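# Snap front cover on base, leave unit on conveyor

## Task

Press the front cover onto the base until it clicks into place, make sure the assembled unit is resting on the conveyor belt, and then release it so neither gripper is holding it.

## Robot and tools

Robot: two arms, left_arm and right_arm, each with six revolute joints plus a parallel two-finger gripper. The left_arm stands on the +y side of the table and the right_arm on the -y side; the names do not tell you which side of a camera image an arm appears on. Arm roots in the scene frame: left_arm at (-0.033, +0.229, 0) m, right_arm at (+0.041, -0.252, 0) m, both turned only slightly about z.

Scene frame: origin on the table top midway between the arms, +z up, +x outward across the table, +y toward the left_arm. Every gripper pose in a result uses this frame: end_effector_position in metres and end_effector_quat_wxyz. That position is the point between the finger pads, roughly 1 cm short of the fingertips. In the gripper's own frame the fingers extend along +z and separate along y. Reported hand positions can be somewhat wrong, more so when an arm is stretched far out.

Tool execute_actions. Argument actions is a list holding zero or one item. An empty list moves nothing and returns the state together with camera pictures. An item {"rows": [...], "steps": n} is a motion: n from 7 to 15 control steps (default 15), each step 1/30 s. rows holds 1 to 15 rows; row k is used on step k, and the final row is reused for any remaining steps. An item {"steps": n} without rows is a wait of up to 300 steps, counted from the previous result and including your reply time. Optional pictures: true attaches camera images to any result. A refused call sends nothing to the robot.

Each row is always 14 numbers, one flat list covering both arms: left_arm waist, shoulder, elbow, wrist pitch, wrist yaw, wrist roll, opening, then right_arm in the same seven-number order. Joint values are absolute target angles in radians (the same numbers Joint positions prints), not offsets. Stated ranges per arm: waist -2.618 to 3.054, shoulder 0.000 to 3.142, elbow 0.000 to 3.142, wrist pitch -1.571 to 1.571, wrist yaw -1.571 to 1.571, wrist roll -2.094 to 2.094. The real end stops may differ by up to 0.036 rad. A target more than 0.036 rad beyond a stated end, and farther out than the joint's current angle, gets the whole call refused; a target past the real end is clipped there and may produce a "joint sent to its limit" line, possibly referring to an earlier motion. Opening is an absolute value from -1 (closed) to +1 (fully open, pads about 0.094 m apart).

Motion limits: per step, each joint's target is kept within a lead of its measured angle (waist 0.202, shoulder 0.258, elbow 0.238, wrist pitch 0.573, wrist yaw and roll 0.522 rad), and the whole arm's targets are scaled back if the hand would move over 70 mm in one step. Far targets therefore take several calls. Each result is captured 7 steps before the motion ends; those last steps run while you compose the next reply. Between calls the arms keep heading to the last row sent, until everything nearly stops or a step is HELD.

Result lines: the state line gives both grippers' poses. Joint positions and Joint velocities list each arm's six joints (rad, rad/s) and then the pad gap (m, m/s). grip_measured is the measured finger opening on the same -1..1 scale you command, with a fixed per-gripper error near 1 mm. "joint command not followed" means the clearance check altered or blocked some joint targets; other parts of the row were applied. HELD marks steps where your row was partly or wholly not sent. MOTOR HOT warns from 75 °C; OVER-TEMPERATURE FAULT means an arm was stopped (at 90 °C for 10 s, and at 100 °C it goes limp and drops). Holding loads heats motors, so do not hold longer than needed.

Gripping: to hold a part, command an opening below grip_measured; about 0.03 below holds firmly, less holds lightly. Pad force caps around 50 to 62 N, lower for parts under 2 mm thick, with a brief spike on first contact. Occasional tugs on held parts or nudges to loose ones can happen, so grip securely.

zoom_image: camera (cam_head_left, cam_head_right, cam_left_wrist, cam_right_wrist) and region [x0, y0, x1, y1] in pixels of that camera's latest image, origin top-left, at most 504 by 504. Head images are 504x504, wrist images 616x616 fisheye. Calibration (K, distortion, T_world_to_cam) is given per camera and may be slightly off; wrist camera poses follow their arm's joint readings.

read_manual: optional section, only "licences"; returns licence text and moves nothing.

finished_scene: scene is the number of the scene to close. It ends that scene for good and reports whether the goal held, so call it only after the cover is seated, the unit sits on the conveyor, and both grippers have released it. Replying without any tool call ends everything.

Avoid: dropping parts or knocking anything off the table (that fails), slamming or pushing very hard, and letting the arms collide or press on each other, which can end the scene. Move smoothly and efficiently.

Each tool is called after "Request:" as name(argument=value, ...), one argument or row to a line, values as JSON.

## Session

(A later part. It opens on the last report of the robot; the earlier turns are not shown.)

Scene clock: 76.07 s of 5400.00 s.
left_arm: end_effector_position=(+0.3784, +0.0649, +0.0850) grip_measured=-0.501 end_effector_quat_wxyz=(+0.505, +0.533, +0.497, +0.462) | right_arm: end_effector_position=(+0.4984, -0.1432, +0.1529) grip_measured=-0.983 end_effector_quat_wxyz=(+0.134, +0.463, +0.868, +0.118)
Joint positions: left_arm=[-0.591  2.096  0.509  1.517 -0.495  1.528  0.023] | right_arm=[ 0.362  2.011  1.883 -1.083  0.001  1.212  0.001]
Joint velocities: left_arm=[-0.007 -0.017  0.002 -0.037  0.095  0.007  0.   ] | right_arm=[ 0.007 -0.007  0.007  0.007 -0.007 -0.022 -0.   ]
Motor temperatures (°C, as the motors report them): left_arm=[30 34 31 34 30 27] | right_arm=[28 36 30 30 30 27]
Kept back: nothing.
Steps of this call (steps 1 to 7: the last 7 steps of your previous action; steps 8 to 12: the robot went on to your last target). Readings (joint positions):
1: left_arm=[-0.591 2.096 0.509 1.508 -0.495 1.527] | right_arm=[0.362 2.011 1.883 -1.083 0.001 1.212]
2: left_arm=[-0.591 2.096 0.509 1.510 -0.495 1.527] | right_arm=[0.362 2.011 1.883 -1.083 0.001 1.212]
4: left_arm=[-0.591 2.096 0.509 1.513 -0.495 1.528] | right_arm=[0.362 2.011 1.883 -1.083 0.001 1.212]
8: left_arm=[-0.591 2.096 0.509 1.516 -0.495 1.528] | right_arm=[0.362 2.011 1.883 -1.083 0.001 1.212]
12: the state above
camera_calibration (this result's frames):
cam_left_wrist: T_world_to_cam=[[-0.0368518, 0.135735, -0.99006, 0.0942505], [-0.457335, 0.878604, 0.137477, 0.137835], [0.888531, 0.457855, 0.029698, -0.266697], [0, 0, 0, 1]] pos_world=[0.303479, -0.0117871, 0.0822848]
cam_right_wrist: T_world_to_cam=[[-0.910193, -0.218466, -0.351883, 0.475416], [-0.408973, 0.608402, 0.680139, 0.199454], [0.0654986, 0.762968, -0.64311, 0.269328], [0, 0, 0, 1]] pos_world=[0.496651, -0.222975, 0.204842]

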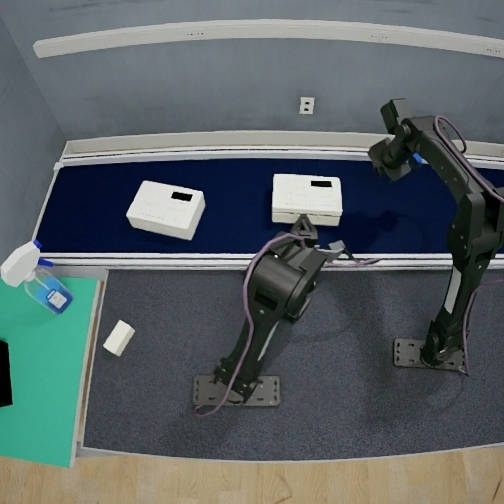

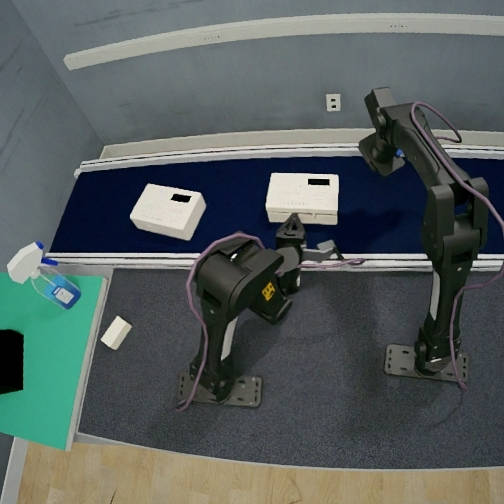

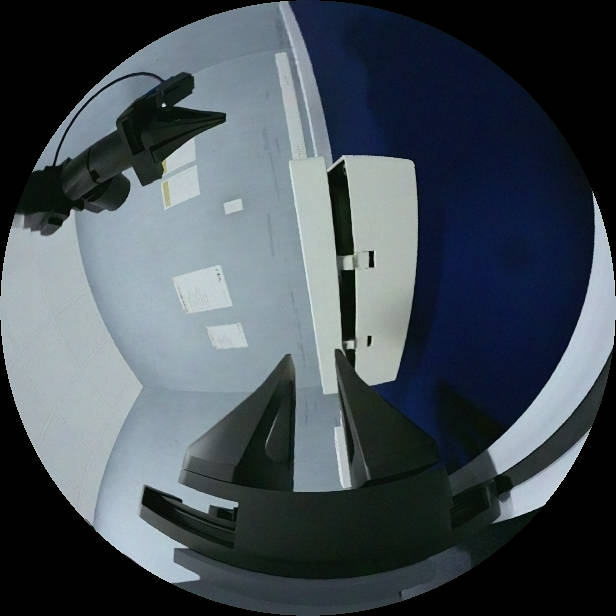

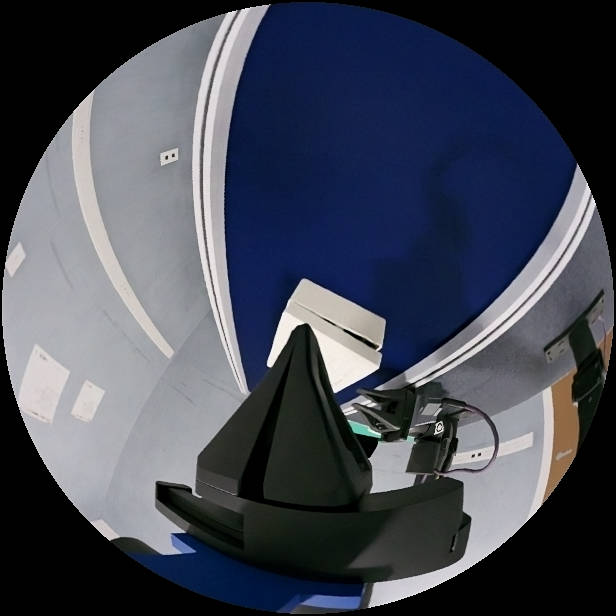

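Request:
execute_actions(
  actions=[
    {"rows":[[-0.585,2.105,0.51,1.47,-0.49,1.53,-0.5,0.36,2,1.88,-1.1,0,1.2,-1],[-0.585,2.105,0.51,1.47,-0.49,1.53,-0.5,0.36,2,1.88,-1.1,0,1.2,-1],[-0.575,2.12,0.55,1.455,-0.48,1.53,-0.5,0.36,2,1.88,-1.1,0,1.2,-1],[-0.57,2.13,0.58,1.44,-0.47,1.53,-0.5,0.36,2,1.88,-1.1,0,1.2,-1]],"steps":15},
  ],
)

Request:
execute_actions(
  actions=[
    {"steps":10},
  ],
  pictures=true,
)

Scene clock: 76.63 s of 5400.00 s.
left_arm: end_effector_position=(+0.3899, +0.0614, +0.0818) grip_measured=-0.501 end_effector_quat_wxyz=(+0.500, +0.537, +0.499, +0.461) | right_arm: end_effector_position=(+0.4984, -0.1432, +0.1529) grip_measured=-0.983 end_effector_quat_wxyz=(+0.134, +0.463, +0.868, +0.118)
Joint positions: left_arm=[-0.58   2.113  0.559  1.47  -0.485  1.528  0.023] | right_arm=[ 0.362  2.011  1.883 -1.083  0.001  1.212  0.001]
Joint velocities: left_arm=[ 0.032 -0.007  0.071 -0.081  0.007 -0.037  0.001] | right_arm=[ 0.007 -0.002 -0.012 -0.007  0.007 -0.007 -0.   ]
Motor temperatures (°C, as the motors report them): left_arm=[30 34 31 34 30 27] | right_arm=[28 36 30 30 30 27]
Steps of this call (steps 1 to 9: the robot went on to your last target; steps 10 to 17: the first 8 steps of this action). Readings (joint positions):
10: left_arm=[-0.591 2.096 0.509 1.515 -0.495 1.528] | right_arm=[0.362 2.011 1.883 -1.083 0.001 1.212]
11: left_arm=[-0.591 2.096 0.509 1.510 -0.495 1.528] | right_arm=[0.362 2.011 1.883 -1.083 0.001 1.212]
13: left_arm=[-0.589 2.100 0.520 1.493 -0.493 1.528] | right_arm=[0.362 2.011 1.883 -1.083 0.001 1.212]
17: the state above

Scene clock: 76.97 s of 5400.00 s.
left_arm: end_effector_position=(+0.3901, +0.0611, +0.0808) grip_measured=-0.501 end_effector_quat_wxyz=(+0.499, +0.539, +0.499, +0.460) | right_arm: end_effector_position=(+0.4984, -0.1432, +0.1529) grip_measured=-0.983 end_effector_quat_wxyz=(+0.134, +0.463, +0.868, +0.118)
Joint positions: left_arm=[-0.58   2.113  0.56   1.465 -0.483  1.528  0.023] | right_arm=[ 0.362  2.011  1.883 -1.083  0.001  1.212  0.001]
Joint velocities: left_arm=[-0.012 -0.007 -0.002  0.007 -0.007  0.139 -0.001] | right_arm=[ 0.002  0.002  0.002  0.037 -0.007 -0.037  0.001]
Motor temperatures (°C, as the motors report them): left_arm=[30 34 31 34 30 27] | right_arm=[28 36 30 30 30 27]
Kept back: nothing.
Steps of this call (steps 1 to 7: the last 7 steps of your previous action; steps 8 to 10: the robot went on to your last target). Readings (joint positions):
1: left_arm=[-0.580 2.113 0.560 1.468 -0.484 1.528] | right_arm=[0.362 2.011 1.883 -1.083 0.001 1.212]
2: left_arm=[-0.580 2.113 0.560 1.466 -0.483 1.528] | right_arm=[0.362 2.011 1.883 -1.083 0.001 1.212]
4: left_arm=[-0.580 2.113 0.560 1.465 -0.483 1.528] | right_arm=[0.362 2.011 1.883 -1.083 0.001 1.212]
8: left_arm=[-0.580 2.113 0.560 1.465 -0.483 1.528] | right_arm=[0.362 2.011 1.883 -1.083 0.001 1.212]
10: the state above
camera_calibration (this result's frames):
cam_left_wrist: T_world_to_cam=[[-0.0522256, 0.14455, -0.988118, 0.0962843], [-0.454771, 0.877472, 0.1524, 0.145], [0.889076, 0.457327, 0.0199108, -0.274608], [0, 0, 0, 1]] pos_world=[0.315118, -0.0155661, 0.0785098]
cam_right_wrist: T_world_to_cam=[[-0.910193, -0.218466, -0.351883, 0.475416], [-0.408973, 0.608402, 0.680139, 0.199454], [0.0654986, 0.762968, -0.64311, 0.269328], [0, 0, 0, 1]] pos_world=[0.496651, -0.222975, 0.204842]

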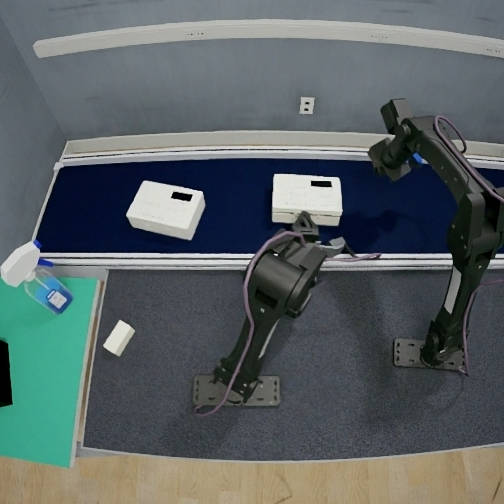

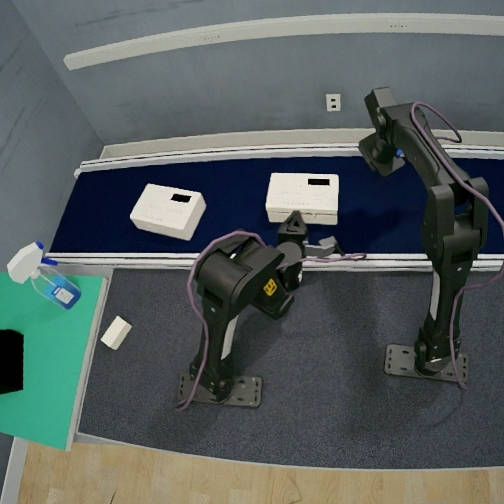

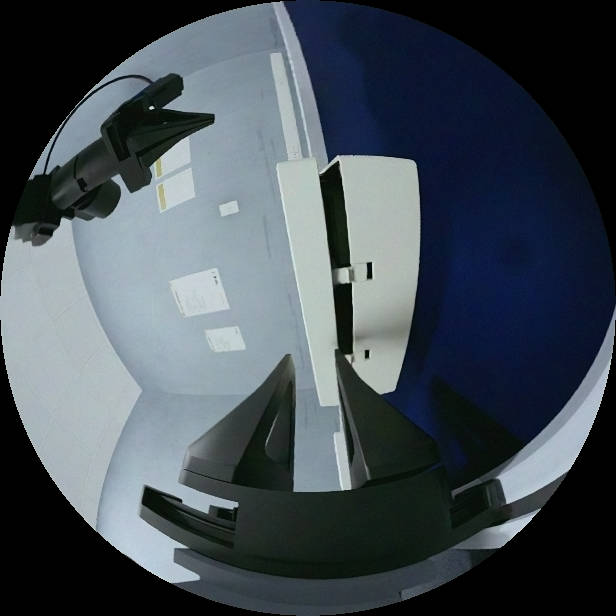

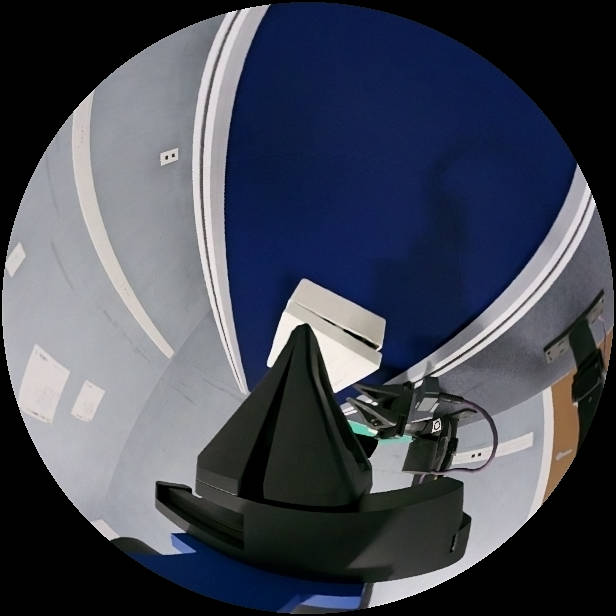

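Request:
execute_actions(
  actions=[
    {"rows":[[-0.565,2.15,0.6,1.42,-0.46,1.53,-0.5,0.36,2,1.88,-1.1,0,1.2,-1],[-0.555,2.16,0.63,1.4,-0.45,1.53,-0.5,0.36,2,1.88,-1.1,0,1.2,-1],[-0.545,2.165,0.66,1.385,-0.44,1.53,-0.5,0.36,2,1.88,-1.1,0,1.2,-1]],"steps":15},
  ],
)

Request:
execute_actions(
  actions=[
    {"steps":10},
  ],
  pictures=true,
)

Scene clock: 77.63 s of 5400.00 s.
left_arm: end_effector_position=(+0.4098, +0.0581, +0.0784) grip_measured=-0.501 end_effector_quat_wxyz=(+0.498, +0.539, +0.500, +0.459) | right_arm: end_effector_position=(+0.4984, -0.1432, +0.1529) grip_measured=-0.983 end_effector_quat_wxyz=(+0.134, +0.463, +0.868, +0.118)
Joint positions: left_arm=[-0.554  2.147  0.639  1.418 -0.457  1.528  0.023] | right_arm=[ 0.362  2.011  1.883 -1.083  0.001  1.212  0.001]
Joint velocities: left_arm=[ 0.007 -0.002  0.002 -0.183  0.022 -0.051 -0.001] | right_arm=[-0.022  0.007 -0.007 -0.022  0.051 -0.022  0.   ]
Motor temperatures (°C, as the motors report them): left_arm=[30 34 31 34 30 27] | right_arm=[28 36 30 30 30 27]
Steps of this call (steps 1 to 12: the robot went on to your last target; steps 13 to 20: the first 8 steps of this action). Readings (joint positions):
13: left_arm=[-0.579 2.115 0.562 1.464 -0.482 1.528] | right_arm=[0.362 2.011 1.883 -1.083 0.001 1.212]
14: left_arm=[-0.577 2.120 0.573 1.461 -0.479 1.528] | right_arm=[0.362 2.011 1.883 -1.083 0.001 1.212]
16: left_arm=[-0.567 2.138 0.614 1.442 -0.468 1.528] | right_arm=[0.362 2.011 1.883 -1.083 0.001 1.212]
20: the state above

Scene clock: 77.97 s of 5400.00 s.
left_arm: end_effector_position=(+0.4094, +0.0572, +0.0744) grip_measured=-0.501 end_effector_quat_wxyz=(+0.494, +0.546, +0.500, +0.456) | right_arm: end_effector_position=(+0.4984, -0.1432, +0.1529) grip_measured=-0.983 end_effector_quat_wxyz=(+0.134, +0.463, +0.868, +0.118)
Joint positions: left_arm=[-0.554  2.147  0.639  1.401 -0.451  1.528  0.023] | right_arm=[ 0.362  2.011  1.883 -1.083  0.001  1.212  0.001]
Joint velocities: left_arm=[-0.007 -0.017 -0.012 -0.037  0.007  0.095 -0.   ] | right_arm=[-0.012 -0.002  0.012  0.051 -0.022 -0.037  0.   ]
Motor temperatures (°C, as the motors report them): left_arm=[30 34 31 34 30 27] | right_arm=[28 36 30 30 30 27]
Kept back: nothing.
Steps of this call (steps 1 to 7: the last 7 steps of your previous action; steps 8 to 10: the robot went on to your last target). Readings (joint positions):
1: left_arm=[-0.554 2.147 0.639 1.415 -0.456 1.528] | right_arm=[0.362 2.011 1.883 -1.083 0.001 1.212]
2: left_arm=[-0.554 2.147 0.639 1.411 -0.455 1.528] | right_arm=[0.362 2.011 1.883 -1.083 0.001 1.212]
4: left_arm=[-0.554 2.147 0.639 1.407 -0.454 1.528] | right_arm=[0.362 2.011 1.883 -1.083 0.001 1.212]
8: left_arm=[-0.554 2.147 0.639 1.402 -0.452 1.528] | right_arm=[0.362 2.011 1.883 -1.083 0.001 1.212]
10: the state above
camera_calibration (this result's frames):
cam_left_wrist: T_world_to_cam=[[-0.0690014, 0.152512, -0.98589, 0.0977916], [-0.446998, 0.878766, 0.167225, 0.153769], [0.89187, 0.452229, 0.00753628, -0.289847], [0, 0, 0, 1]] pos_world=[0.333988, -0.018964, 0.072882]
cam_right_wrist: T_world_to_cam=[[-0.910193, -0.218466, -0.351883, 0.475416], [-0.408973, 0.608402, 0.680139, 0.199454], [0.0654986, 0.762968, -0.64311, 0.269328], [0, 0, 0, 1]] pos_world=[0.496651, -0.222975, 0.204842]

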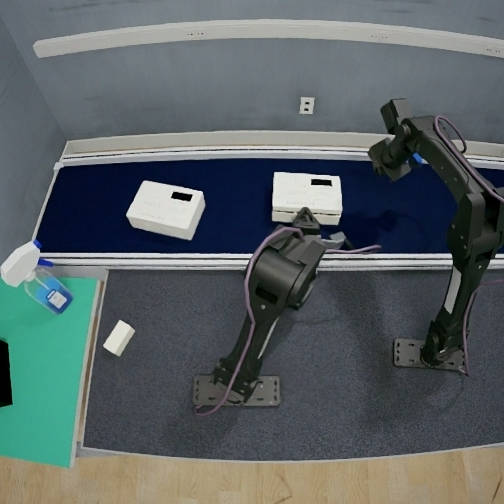

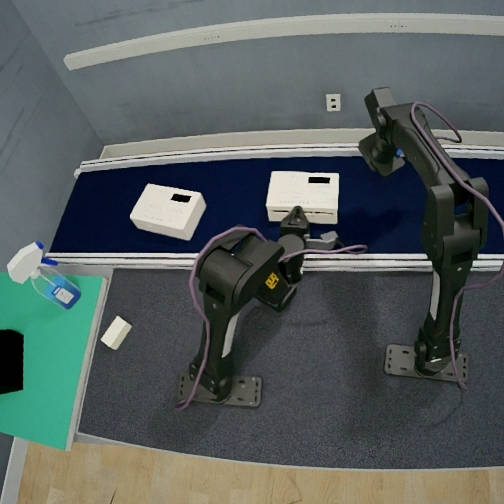

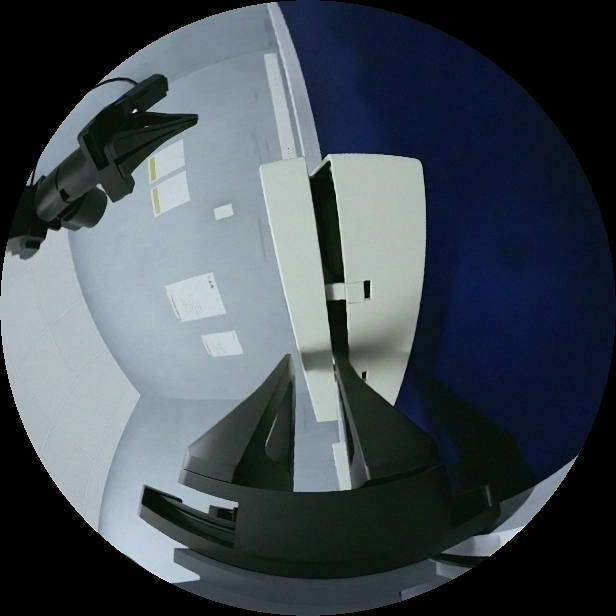

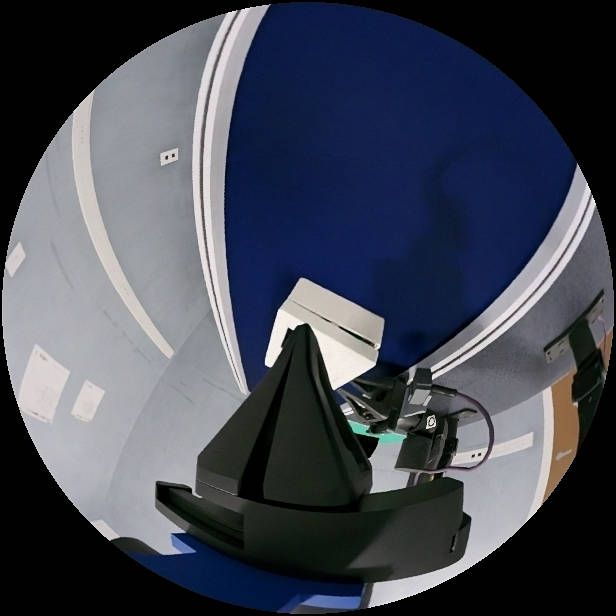

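Request:
execute_actions(
  actions=[
    {"rows":[[-0.55,2.15,0.65,1.44,-0.45,1.53,-0.53,0.36,2,1.88,-1.1,0,1.2,-1],[-0.55,2.15,0.65,1.44,-0.45,1.53,-0.53,0.36,2,1.88,-1.1,0,1.2,-1],[-0.55,2.15,0.65,1.44,-0.45,1.53,-0.53,0.36,2,1.88,-1.1,0,1.2,-1],[-0.54,2.17,0.68,1.42,-0.44,1.53,-0.53,0.36,2,1.88,-1.1,0,1.2,-1],[-0.535,2.18,0.695,1.39,-0.44,1.53,-0.53,0.36,2,1.88,-1.1,0,1.2,-1]],"steps":15},
  ],
)

Request:
execute_actions(
  actions=[
    {"rows":[[-0.535,2.18,0.695,1.39,-0.44,1.53,-0.7,0.36,2,1.88,-1.1,0,1.2,-1]],"steps":15},
  ],
  pictures=true,
)

Scene clock: 80.07 s of 5400.00 s.
left_arm: end_effector_position=(+0.4165, +0.0558, +0.0786) grip_measured=-0.528 end_effector_quat_wxyz=(+0.501, +0.538, +0.499, +0.460) | right_arm: end_effector_position=(+0.4984, -0.1432, +0.1529) grip_measured=-0.983 end_effector_quat_wxyz=(+0.134, +0.463, +0.868, +0.118)
Joint positions: left_arm=[-0.549  2.162  0.668  1.41  -0.451  1.528  0.022] | right_arm=[ 0.362  2.011  1.883 -1.083  0.001  1.212  0.001]
Joint velocities: left_arm=[ 0.042  0.051  0.085 -0.022  0.022 -0.022  0.   ] | right_arm=[ 0.017  0.012  0.012 -0.037  0.007  0.081 -0.   ]
Motor temperatures (°C, as the motors report them): left_arm=[30 34 31 34 30 27] | right_arm=[28 36 30 30 30 27]
Steps of this call (steps 1 to 30: the robot went on to your last target; steps 31 to 55: nothing new was sent; steps 56 to 63: the first 8 steps of this action). Readings (joint positions):
56: left_arm=[-0.554 2.147 0.639 1.403 -0.451 1.528] | right_arm=[0.362 2.011 1.883 -1.083 0.001 1.212]
57: left_arm=[-0.554 2.147 0.639 1.409 -0.451 1.528] | right_arm=[0.362 2.011 1.883 -1.083 0.001 1.212]
59: left_arm=[-0.554 2.147 0.641 1.418 -0.451 1.528] | right_arm=[0.362 2.011 1.883 -1.083 0.001 1.212]
63: the state above

Scene clock: 80.57 s of 5400.00 s.
left_arm: end_effector_position=(+0.4171, +0.0560, +0.0773) grip_measured=-0.698 end_effector_quat_wxyz=(+0.499, +0.539, +0.500, +0.459) | right_arm: end_effector_position=(+0.4984, -0.1432, +0.1529) grip_measured=-0.983 end_effector_quat_wxyz=(+0.134, +0.463, +0.868, +0.118)
Joint positions: left_arm=[-0.547  2.163  0.67   1.403 -0.45   1.528  0.014] | right_arm=[ 0.362  2.011  1.883 -1.083  0.001  1.212  0.001]
Joint velocities: left_arm=[-0.002 -0.002 -0.012 -0.095 -0.022 -0.022 -0.   ] | right_arm=[-0.002  0.007  0.002 -0.037 -0.007 -0.022  0.   ]
Motor temperatures (°C, as the motors report them): left_arm=[30 34 31 34 30 27] | right_arm=[28 36 30 30 30 27]
Steps of this call (steps 1 to 7: the last 7 steps of your previous action; steps 8 to 15: the first 8 steps of this action). Readings (joint positions):
8: left_arm=[-0.547 2.163 0.670 1.408 -0.450 1.528] | right_arm=[0.362 2.011 1.883 -1.083 0.001 1.212]
9: left_arm=[-0.547 2.163 0.670 1.405 -0.450 1.528] | right_arm=[0.362 2.011 1.883 -1.083 0.001 1.212]
11: left_arm=[-0.547 2.163 0.670 1.404 -0.450 1.528] | right_arm=[0.362 2.011 1.883 -1.083 0.001 1.212]
15: the state above
camera_calibration (this result's frames):
cam_left_wrist: T_world_to_cam=[[-0.0549051, 0.143255, -0.988162, 0.0962273], [-0.453762, 0.877978, 0.152494, 0.161792], [0.88943, 0.456763, 0.0167984, -0.296073], [0, 0, 0, 1]] pos_world=[0.342034, -0.0206002, 0.0753893]
cam_right_wrist: T_world_to_cam=[[-0.910193, -0.218466, -0.351883, 0.475416], [-0.408973, 0.608402, 0.680139, 0.199454], [0.0654986, 0.762968, -0.64311, 0.269328], [0, 0, 0, 1]] pos_world=[0.496651, -0.222975, 0.204842]

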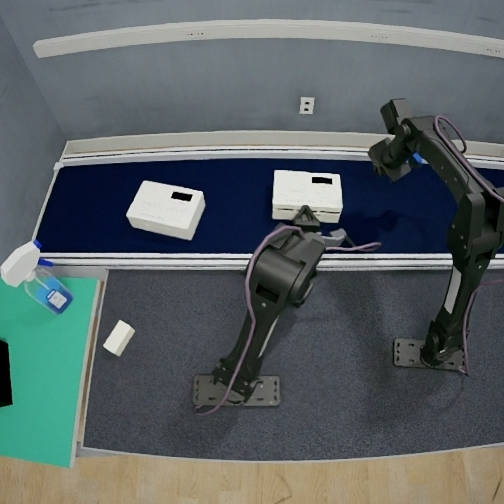

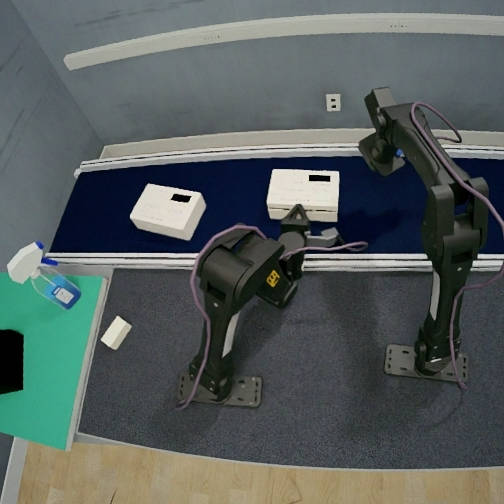

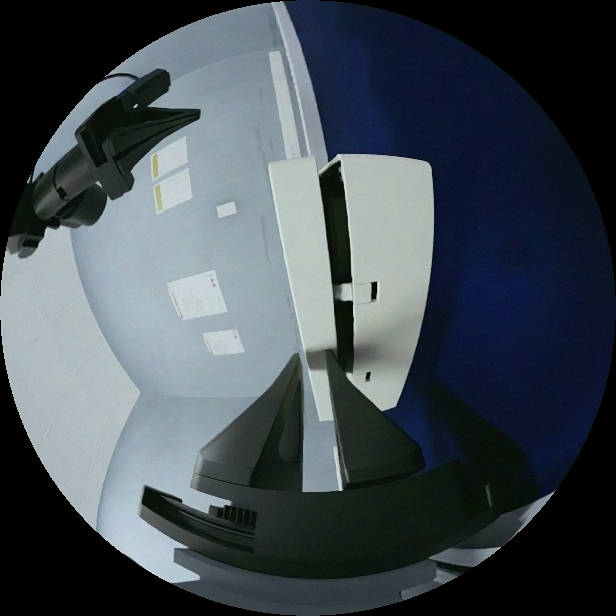

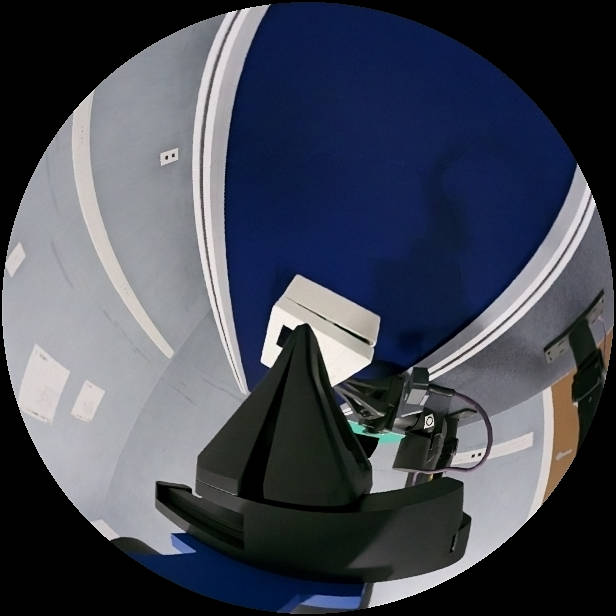

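Request:
execute_actions(
  actions=[
    {"rows":[[-0.547,2.163,0.64,1.4,-0.45,1.53,-0.42,0.36,2,1.88,-1.1,0,1.2,-1]],"steps":15},
  ],
)

Request:
execute_actions(
  actions=[],
)

Request:
zoom_image(
  camera="cam_right_wrist",
  region=[300,290,440,430],
)

Scene clock: 81.17 s of 5400.00 s.
left_arm: end_effector_position=(+0.4143, +0.0576, +0.0739) grip_measured=-0.422 end_effector_quat_wxyz=(+0.495, +0.543, +0.501, +0.458) | right_arm: end_effector_position=(+0.4984, -0.1432, +0.1529) grip_measured=-0.983 end_effector_quat_wxyz=(+0.134, +0.463, +0.868, +0.118)
Joint positions: left_arm=[-0.547  2.163  0.658  1.404 -0.45   1.528  0.027] | right_arm=[ 0.362  2.011  1.883 -1.083  0.001  1.212  0.001]
Joint velocities: left_arm=[-0.002 -0.017 -0.012 -0.051 -0.037  0.051 -0.   ] | right_arm=[ 0.012 -0.002  0.007  0.037 -0.051 -0.066  0.   ]
Motor temperatures (°C, as the motors report them): left_arm=[30 34 31 34 30 27] | right_arm=[28 36 30 30 30 27]
Steps of this call (steps 1 to 7: the last 7 steps of your previous action; steps 8 to 10: the robot went on to your last target; steps 11 to 18: the first 8 steps of this action). Readings (joint positions):
11: left_arm=[-0.547 2.163 0.669 1.404 -0.450 1.528] | right_arm=[0.362 2.011 1.883 -1.083 0.001 1.212]
12: left_arm=[-0.547 2.163 0.666 1.404 -0.450 1.528] | right_arm=[0.362 2.011 1.883 -1.083 0.001 1.212]
14: left_arm=[-0.547 2.163 0.660 1.404 -0.450 1.528] | right_arm=[0.362 2.011 1.883 -1.083 0.001 1.212]
18: the state above

Scene clock: 81.40 s of 5400.00 s.
left_arm: end_effector_position=(+0.4143, +0.0576, +0.0739) grip_measured=-0.422 end_effector_quat_wxyz=(+0.495, +0.543, +0.501, +0.458) | right_arm: end_effector_position=(+0.4984, -0.1432, +0.1529) grip_measured=-0.983 end_effector_quat_wxyz=(+0.134, +0.463, +0.868, +0.118)
Joint positions: left_arm=[-0.547  2.163  0.658  1.404 -0.45   1.528  0.027] | right_arm=[ 0.362  2.011  1.883 -1.083  0.001  1.212  0.001]
Joint velocities: left_arm=[-0.007 -0.012  0.002 -0.037 -0.037 -0.037  0.   ] | right_arm=[-0.017  0.007 -0.002 -0.007  0.081 -0.037 -0.001]
Motor temperatures (°C, as the motors report them): left_arm=[30 34 31 34 30 27] | right_arm=[28 36 30 30 30 27]
Kept back: nothing.
Steps of this call (steps 1 to 7: the last 7 steps of your previous action). Readings (joint positions):
1: left_arm=[-0.547 2.163 0.658 1.404 -0.450 1.528] | right_arm=[0.362 2.011 1.883 -1.083 0.001 1.212]
2: left_arm=[-0.547 2.163 0.658 1.404 -0.450 1.528] | right_arm=[0.362 2.011 1.883 -1.083 0.001 1.212]
4: left_arm=[-0.547 2.163 0.658 1.404 -0.450 1.528] | right_arm=[0.362 2.011 1.883 -1.083 0.001 1.212]
7: the state above
camera_calibration (this result's frames):
cam_left_wrist: T_world_to_cam=[[-0.0643246, 0.148788, -0.986775, 0.095882], [-0.452263, 0.877098, 0.161733, 0.158417], [0.889562, 0.456685, 0.0108726, -0.293926], [0, 0, 0, 1]] pos_world=[0.339279, -0.0189815, 0.0721885]
cam_right_wrist: T_world_to_cam=[[-0.910193, -0.218466, -0.351883, 0.475416], [-0.408973, 0.608402, 0.680139, 0.199454], [0.0654986, 0.762968, -0.64311, 0.269328], [0, 0, 0, 1]] pos_world=[0.496651, -0.222975, 0.204842]

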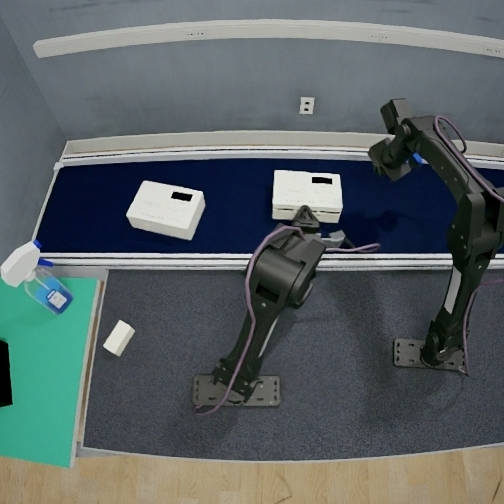

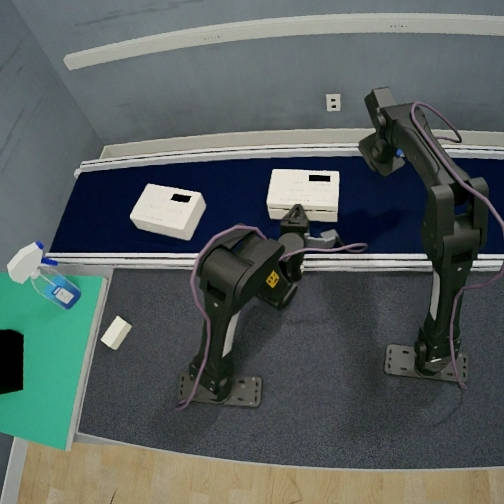

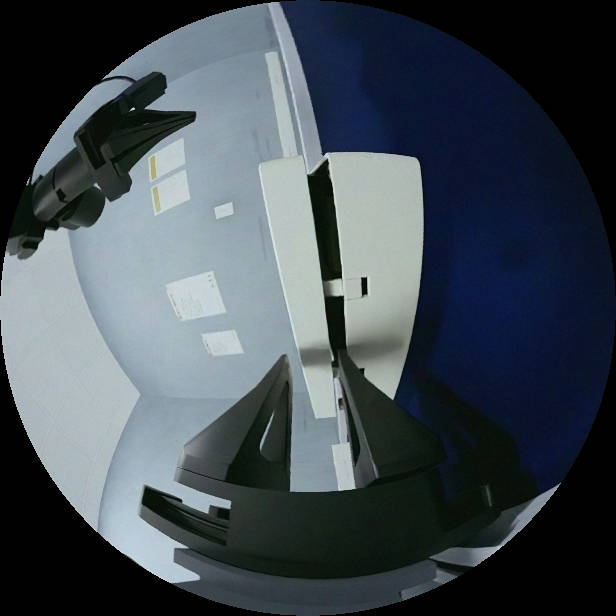

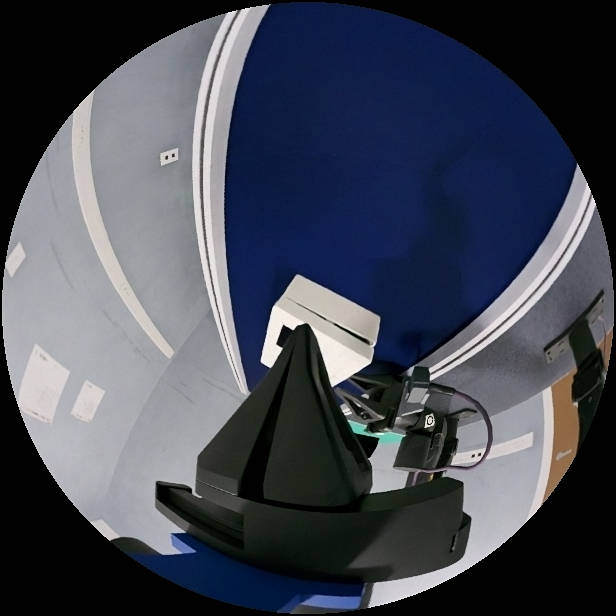

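Region (300, 290, 440, 430) of cam_right_wrist's 616x616 image, scaled by 3.600, with more detail than that image has.

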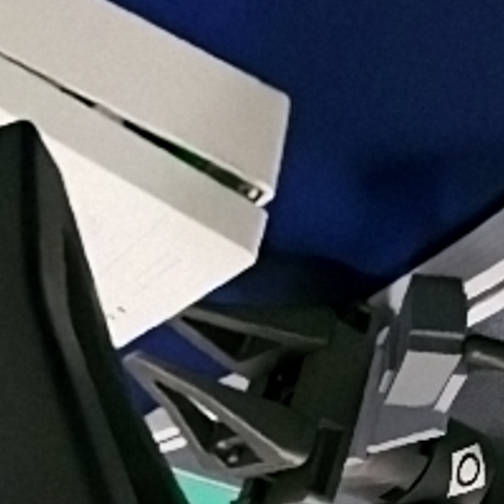

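Request:
execute_actions(
  actions=[
    {"rows":[[-0.54,2.19,0.68,1.39,-0.445,1.53,-0.48,0.36,2,1.88,-1.1,0,1.2,-1],[-0.535,2.2,0.7,1.38,-0.44,1.53,-0.48,0.36,2,1.88,-1.1,0,1.2,-1],[-0.525,2.212,0.735,1.365,-0.43,1.53,-0.48,0.36,2,1.88,-1.1,0,1.2,-1]],"steps":15},
  ],
)

Request:
execute_actions(
  actions=[
    {"rows":[[-0.525,2.212,0.735,1.365,-0.43,1.53,-0.69,0.36,2,1.88,-1.1,0,1.2,-1]],"steps":15},
  ],
  pictures=true,
)

Scene clock: 81.93 s of 5400.00 s.
left_arm: end_effector_position=(+0.4273, +0.0557, +0.0713) grip_measured=-0.478 end_effector_quat_wxyz=(+0.495, +0.540, +0.502, +0.459) | right_arm: end_effector_position=(+0.4984, -0.1432, +0.1529) grip_measured=-0.983 end_effector_quat_wxyz=(+0.134, +0.463, +0.868, +0.118)
Joint positions: left_arm=[-0.535  2.197  0.713  1.386 -0.443  1.528  0.025] | right_arm=[ 0.362  2.011  1.883 -1.083  0.001  1.212  0.001]
Joint velocities: left_arm=[ 0.032 -0.002 -0.002 -0.051  0.007  0.051  0.   ] | right_arm=[-0.012 -0.007 -0.012 -0.007 -0.037  0.022  0.   ]
Motor temperatures (°C, as the motors report them): left_arm=[30 34 31 34 30 27] | right_arm=[28 36 30 30 30 27]
Steps of this call (steps 1 to 8: the robot went on to your last target; steps 9 to 16: the first 8 steps of this action). Readings (joint positions):
9: left_arm=[-0.547 2.164 0.658 1.404 -0.450 1.528] | right_arm=[0.362 2.011 1.883 -1.083 0.001 1.212]
10: left_arm=[-0.547 2.168 0.661 1.404 -0.450 1.528] | right_arm=[0.362 2.011 1.883 -1.083 0.001 1.212]
12: left_arm=[-0.544 2.186 0.688 1.395 -0.447 1.528] | right_arm=[0.362 2.011 1.883 -1.083 0.001 1.212]
16: the state above

Scene clock: 82.43 s of 5400.00 s.
left_arm: end_effector_position=(+0.4275, +0.0562, +0.0719) grip_measured=-0.652 end_effector_quat_wxyz=(+0.496, +0.539, +0.502, +0.460) | right_arm: end_effector_position=(+0.4984, -0.1432, +0.1529) grip_measured=-0.983 end_effector_quat_wxyz=(+0.134, +0.463, +0.868, +0.118)
Joint positions: left_arm=[-0.534  2.197  0.713  1.389 -0.442  1.529  0.016] | right_arm=[ 0.362  2.011  1.883 -1.083  0.001  1.212  0.001]
Joint velocities: left_arm=[-0.002 -0.002  0.007  0.007  0.007 -0.066 -0.   ] | right_arm=[ 0.017 -0.007 -0.007  0.037 -0.007  0.007 -0.   ]
Motor temperatures (°C, as the motors report them): left_arm=[30 34 31 34 30 27] | right_arm=[28 36 30 30 30 27]
Steps of this call (steps 1 to 7: the last 7 steps of your previous action; steps 8 to 15: the first 8 steps of this action). Readings (joint positions):
8: left_arm=[-0.534 2.197 0.713 1.384 -0.442 1.529] | right_arm=[0.362 2.011 1.883 -1.083 0.001 1.212]
9: left_arm=[-0.534 2.197 0.713 1.387 -0.442 1.529] | right_arm=[0.362 2.011 1.883 -1.083 0.001 1.212]
11: left_arm=[-0.534 2.197 0.713 1.389 -0.442 1.529] | right_arm=[0.362 2.011 1.883 -1.083 0.001 1.212]
15: the state above
camera_calibration (this result's frames):
cam_left_wrist: T_world_to_cam=[[-0.0600179, 0.144943, -0.987618, 0.0934785], [-0.458451, 0.874875, 0.156257, 0.16912], [0.886691, 0.462152, 0.0139409, -0.304286], [0, 0, 0, 1]] pos_world=[0.352951, -0.0208819, 0.0701369]
cam_right_wrist: T_world_to_cam=[[-0.910193, -0.218466, -0.351883, 0.475416], [-0.408973, 0.608402, 0.680139, 0.199454], [0.0654986, 0.762968, -0.64311, 0.269328], [0, 0, 0, 1]] pos_world=[0.496651, -0.222975, 0.204842]

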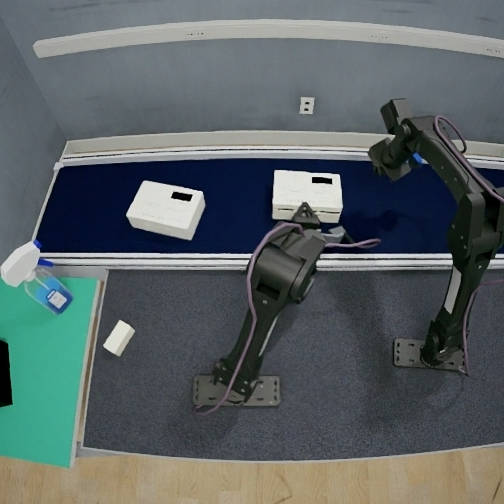

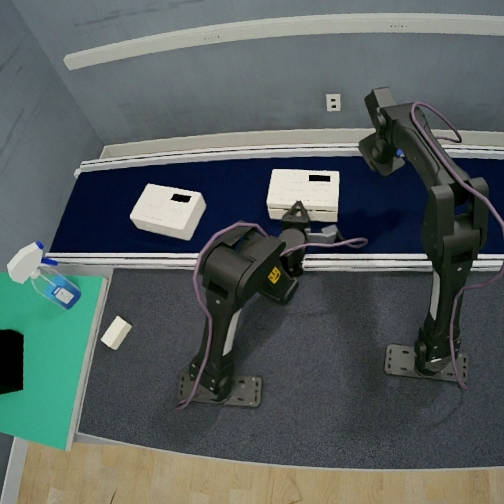

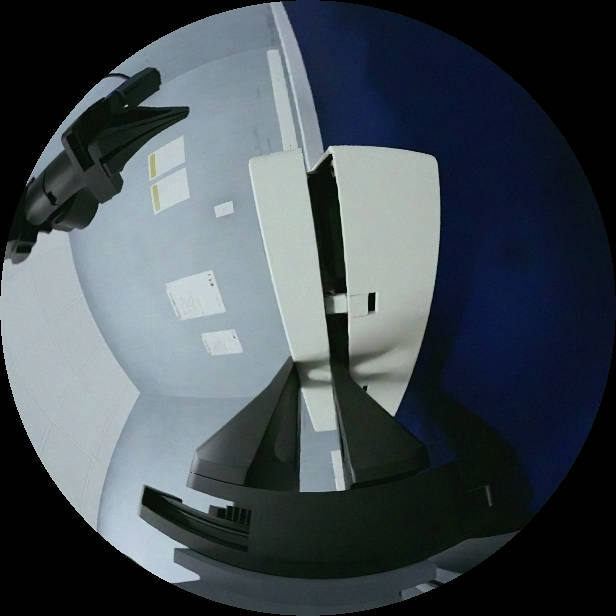

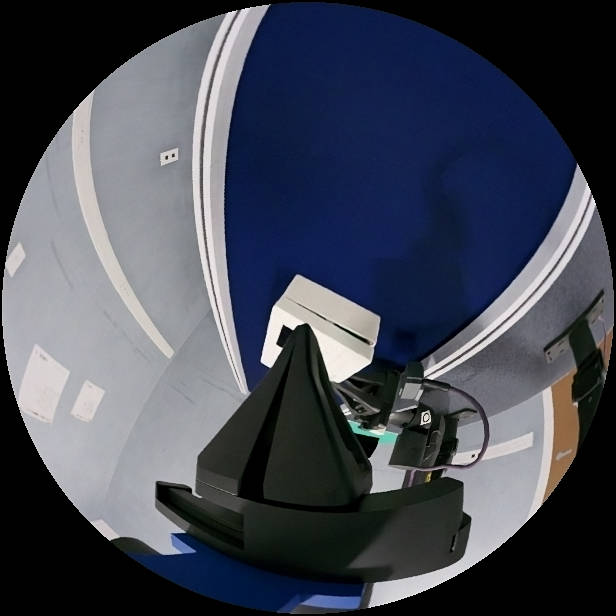

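Request:
execute_actions(
  actions=[
    {"rows":[[-0.534,2.2,0.713,1.44,-0.442,1.55,-0.69,0.32,2.1,1.88,-1.1,0,1.5,-1],[-0.534,2.22,0.715,1.48,-0.442,1.55,-0.69,0.32,2.1,1.88,-1.1,0,1.5,-1],[-0.534,2.24,0.72,1.52,-0.442,1.56,-0.69,0.32,2.1,1.88,-1.1,0,1.5,-1],[-0.534,2.26,0.725,1.55,-0.442,1.57,-0.69,0.32,2.1,1.88,-1.1,0,1.5,-1],[-0.534,2.28,0.73,1.57,-0.442,1.57,-0.69,0.32,2.1,1.88,-1.1,0,1.5,-1]],"steps":15},
  ],
)

Request:
execute_actions(
  actions=[
    {"steps":12},
  ],
  pictures=true,
)

Request:
zoom_image(
  camera="cam_right_wrist",
  region=[250,230,470,450],
)

Scene clock: 83.17 s of 5400.00 s.
left_arm: end_effector_position=(+0.4265, +0.0566, +0.0719) grip_measured=-0.652 end_effector_quat_wxyz=(+0.512, +0.525, +0.488, +0.474) | right_arm: end_effector_position=(+0.5021, -0.1625, +0.1040) grip_measured=-0.983 end_effector_quat_wxyz=(+0.084, +0.582, +0.804, +0.091)
Joint positions: left_arm=[-0.534  2.26   0.713  1.517 -0.442  1.556  0.016] | right_arm=[ 0.32   2.116  1.877 -1.084 -0.001  1.442  0.001]
Joint velocities: left_arm=[ 0.002  0.134  0.007  0.286  0.007  0.022 -0.001] | right_arm=[-0.051  0.173 -0.071  0.007 -0.066  0.403 -0.   ]
Motor temperatures (°C, as the motors report them): left_arm=[30 34 31 34 30 27] | right_arm=[28 36 30 30 30 27]
Steps of this call (steps 1 to 7: the last 7 steps of your previous action; steps 8 to 14: the robot went on to your last target; steps 15 to 22: the first 8 steps of this action). Readings (joint positions):
15: left_arm=[-0.534 2.197 0.713 1.395 -0.442 1.531] | right_arm=[0.360 2.018 1.883 -1.084 -0.000 1.254]
16: left_arm=[-0.534 2.199 0.713 1.403 -0.442 1.534] | right_arm=[0.355 2.028 1.884 -1.083 -0.001 1.302]
18: left_arm=[-0.534 2.218 0.713 1.434 -0.442 1.542] | right_arm=[0.341 2.061 1.884 -1.083 -0.001 1.371]
22: the state above

Scene clock: 83.57 s of 5400.00 s.
left_arm: end_effector_position=(+0.4263, +0.0566, +0.0723) grip_measured=-0.652 end_effector_quat_wxyz=(+0.514, +0.523, +0.485, +0.476) | right_arm: end_effector_position=(+0.5005, -0.1634, +0.1008) grip_measured=-0.983 end_effector_quat_wxyz=(+0.079, +0.601, +0.791, +0.088)
Joint positions: left_arm=[-0.534  2.269  0.713  1.536 -0.441  1.562  0.016] | right_arm=[ 0.319  2.12   1.874 -1.088 -0.001  1.488  0.001]
Joint velocities: left_arm=[ 0.007 -0.002 -0.012  0.007  0.007 -0.066 -0.   ] | right_arm=[-0.017 -0.017 -0.007 -0.022 -0.037 -0.022 -0.001]
Motor temperatures (°C, as the motors report them): left_arm=[30 34 31 34 30 27] | right_arm=[28 36 30 30 30 27]
Kept back: nothing.
Steps of this call (steps 1 to 7: the last 7 steps of your previous action; steps 8 to 12: the robot went on to your last target). Readings (joint positions):
1: left_arm=[-0.534 2.263 0.713 1.524 -0.442 1.558] | right_arm=[0.319 2.119 1.875 -1.086 -0.001 1.452]
2: left_arm=[-0.534 2.265 0.713 1.528 -0.441 1.559] | right_arm=[0.319 2.120 1.874 -1.087 -0.001 1.460]
4: left_arm=[-0.534 2.267 0.713 1.533 -0.441 1.560] | right_arm=[0.319 2.120 1.874 -1.088 -0.001 1.471]
8: left_arm=[-0.534 2.268 0.713 1.535 -0.441 1.561] | right_arm=[0.319 2.120 1.874 -1.088 -0.001 1.483]
12: the state above
camera_calibration (this result's frames):
cam_left_wrist: T_world_to_cam=[[0.00711397, 0.140696, -0.990027, 0.0654871], [-0.464992, 0.876967, 0.121288, 0.173325], [0.885286, 0.459492, 0.0716614, -0.306809], [0, 0, 0, 1]] pos_world=[0.351742, -0.0202375, 0.0657982]
cam_right_wrist: T_world_to_cam=[[-0.970031, 0.0892824, -0.225985, 0.522116], [-0.115427, 0.649086, 0.751907, 0.100567], [0.213816, 0.755458, -0.619327, 0.17319], [0, 0, 0, 1]] pos_world=[0.481046, -0.24273, 0.149634]

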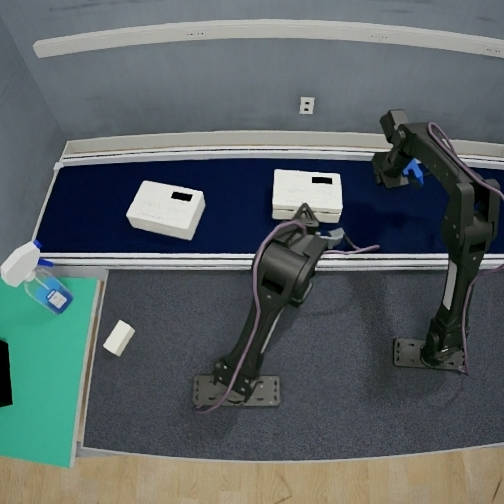

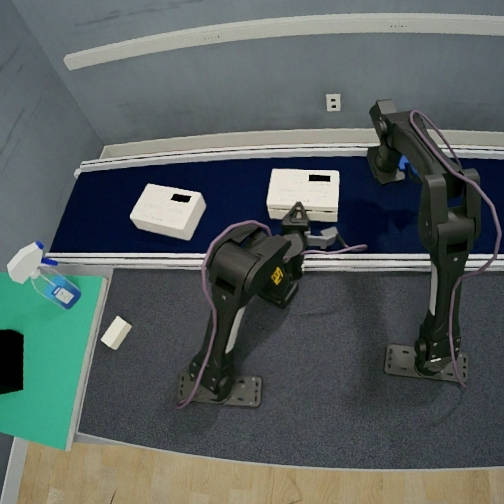

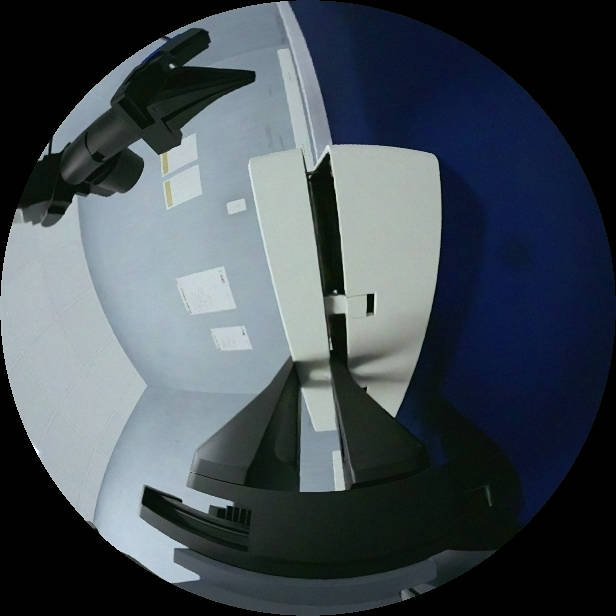

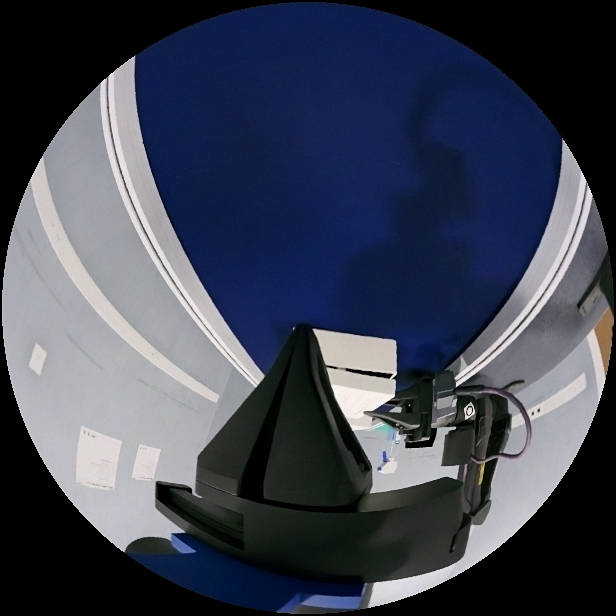

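Region (250, 230, 470, 450) of cam_right_wrist's 616x616 image, scaled by 2.291, with more detail than that image has.

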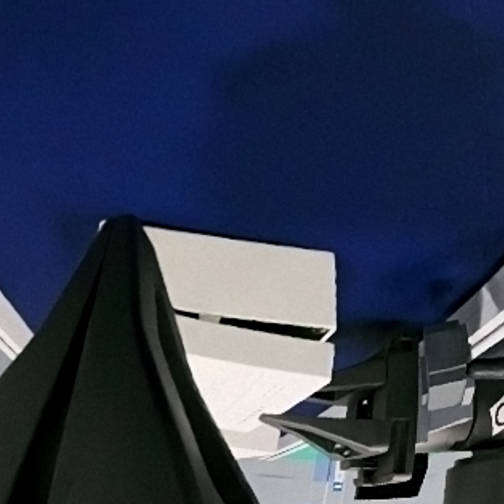

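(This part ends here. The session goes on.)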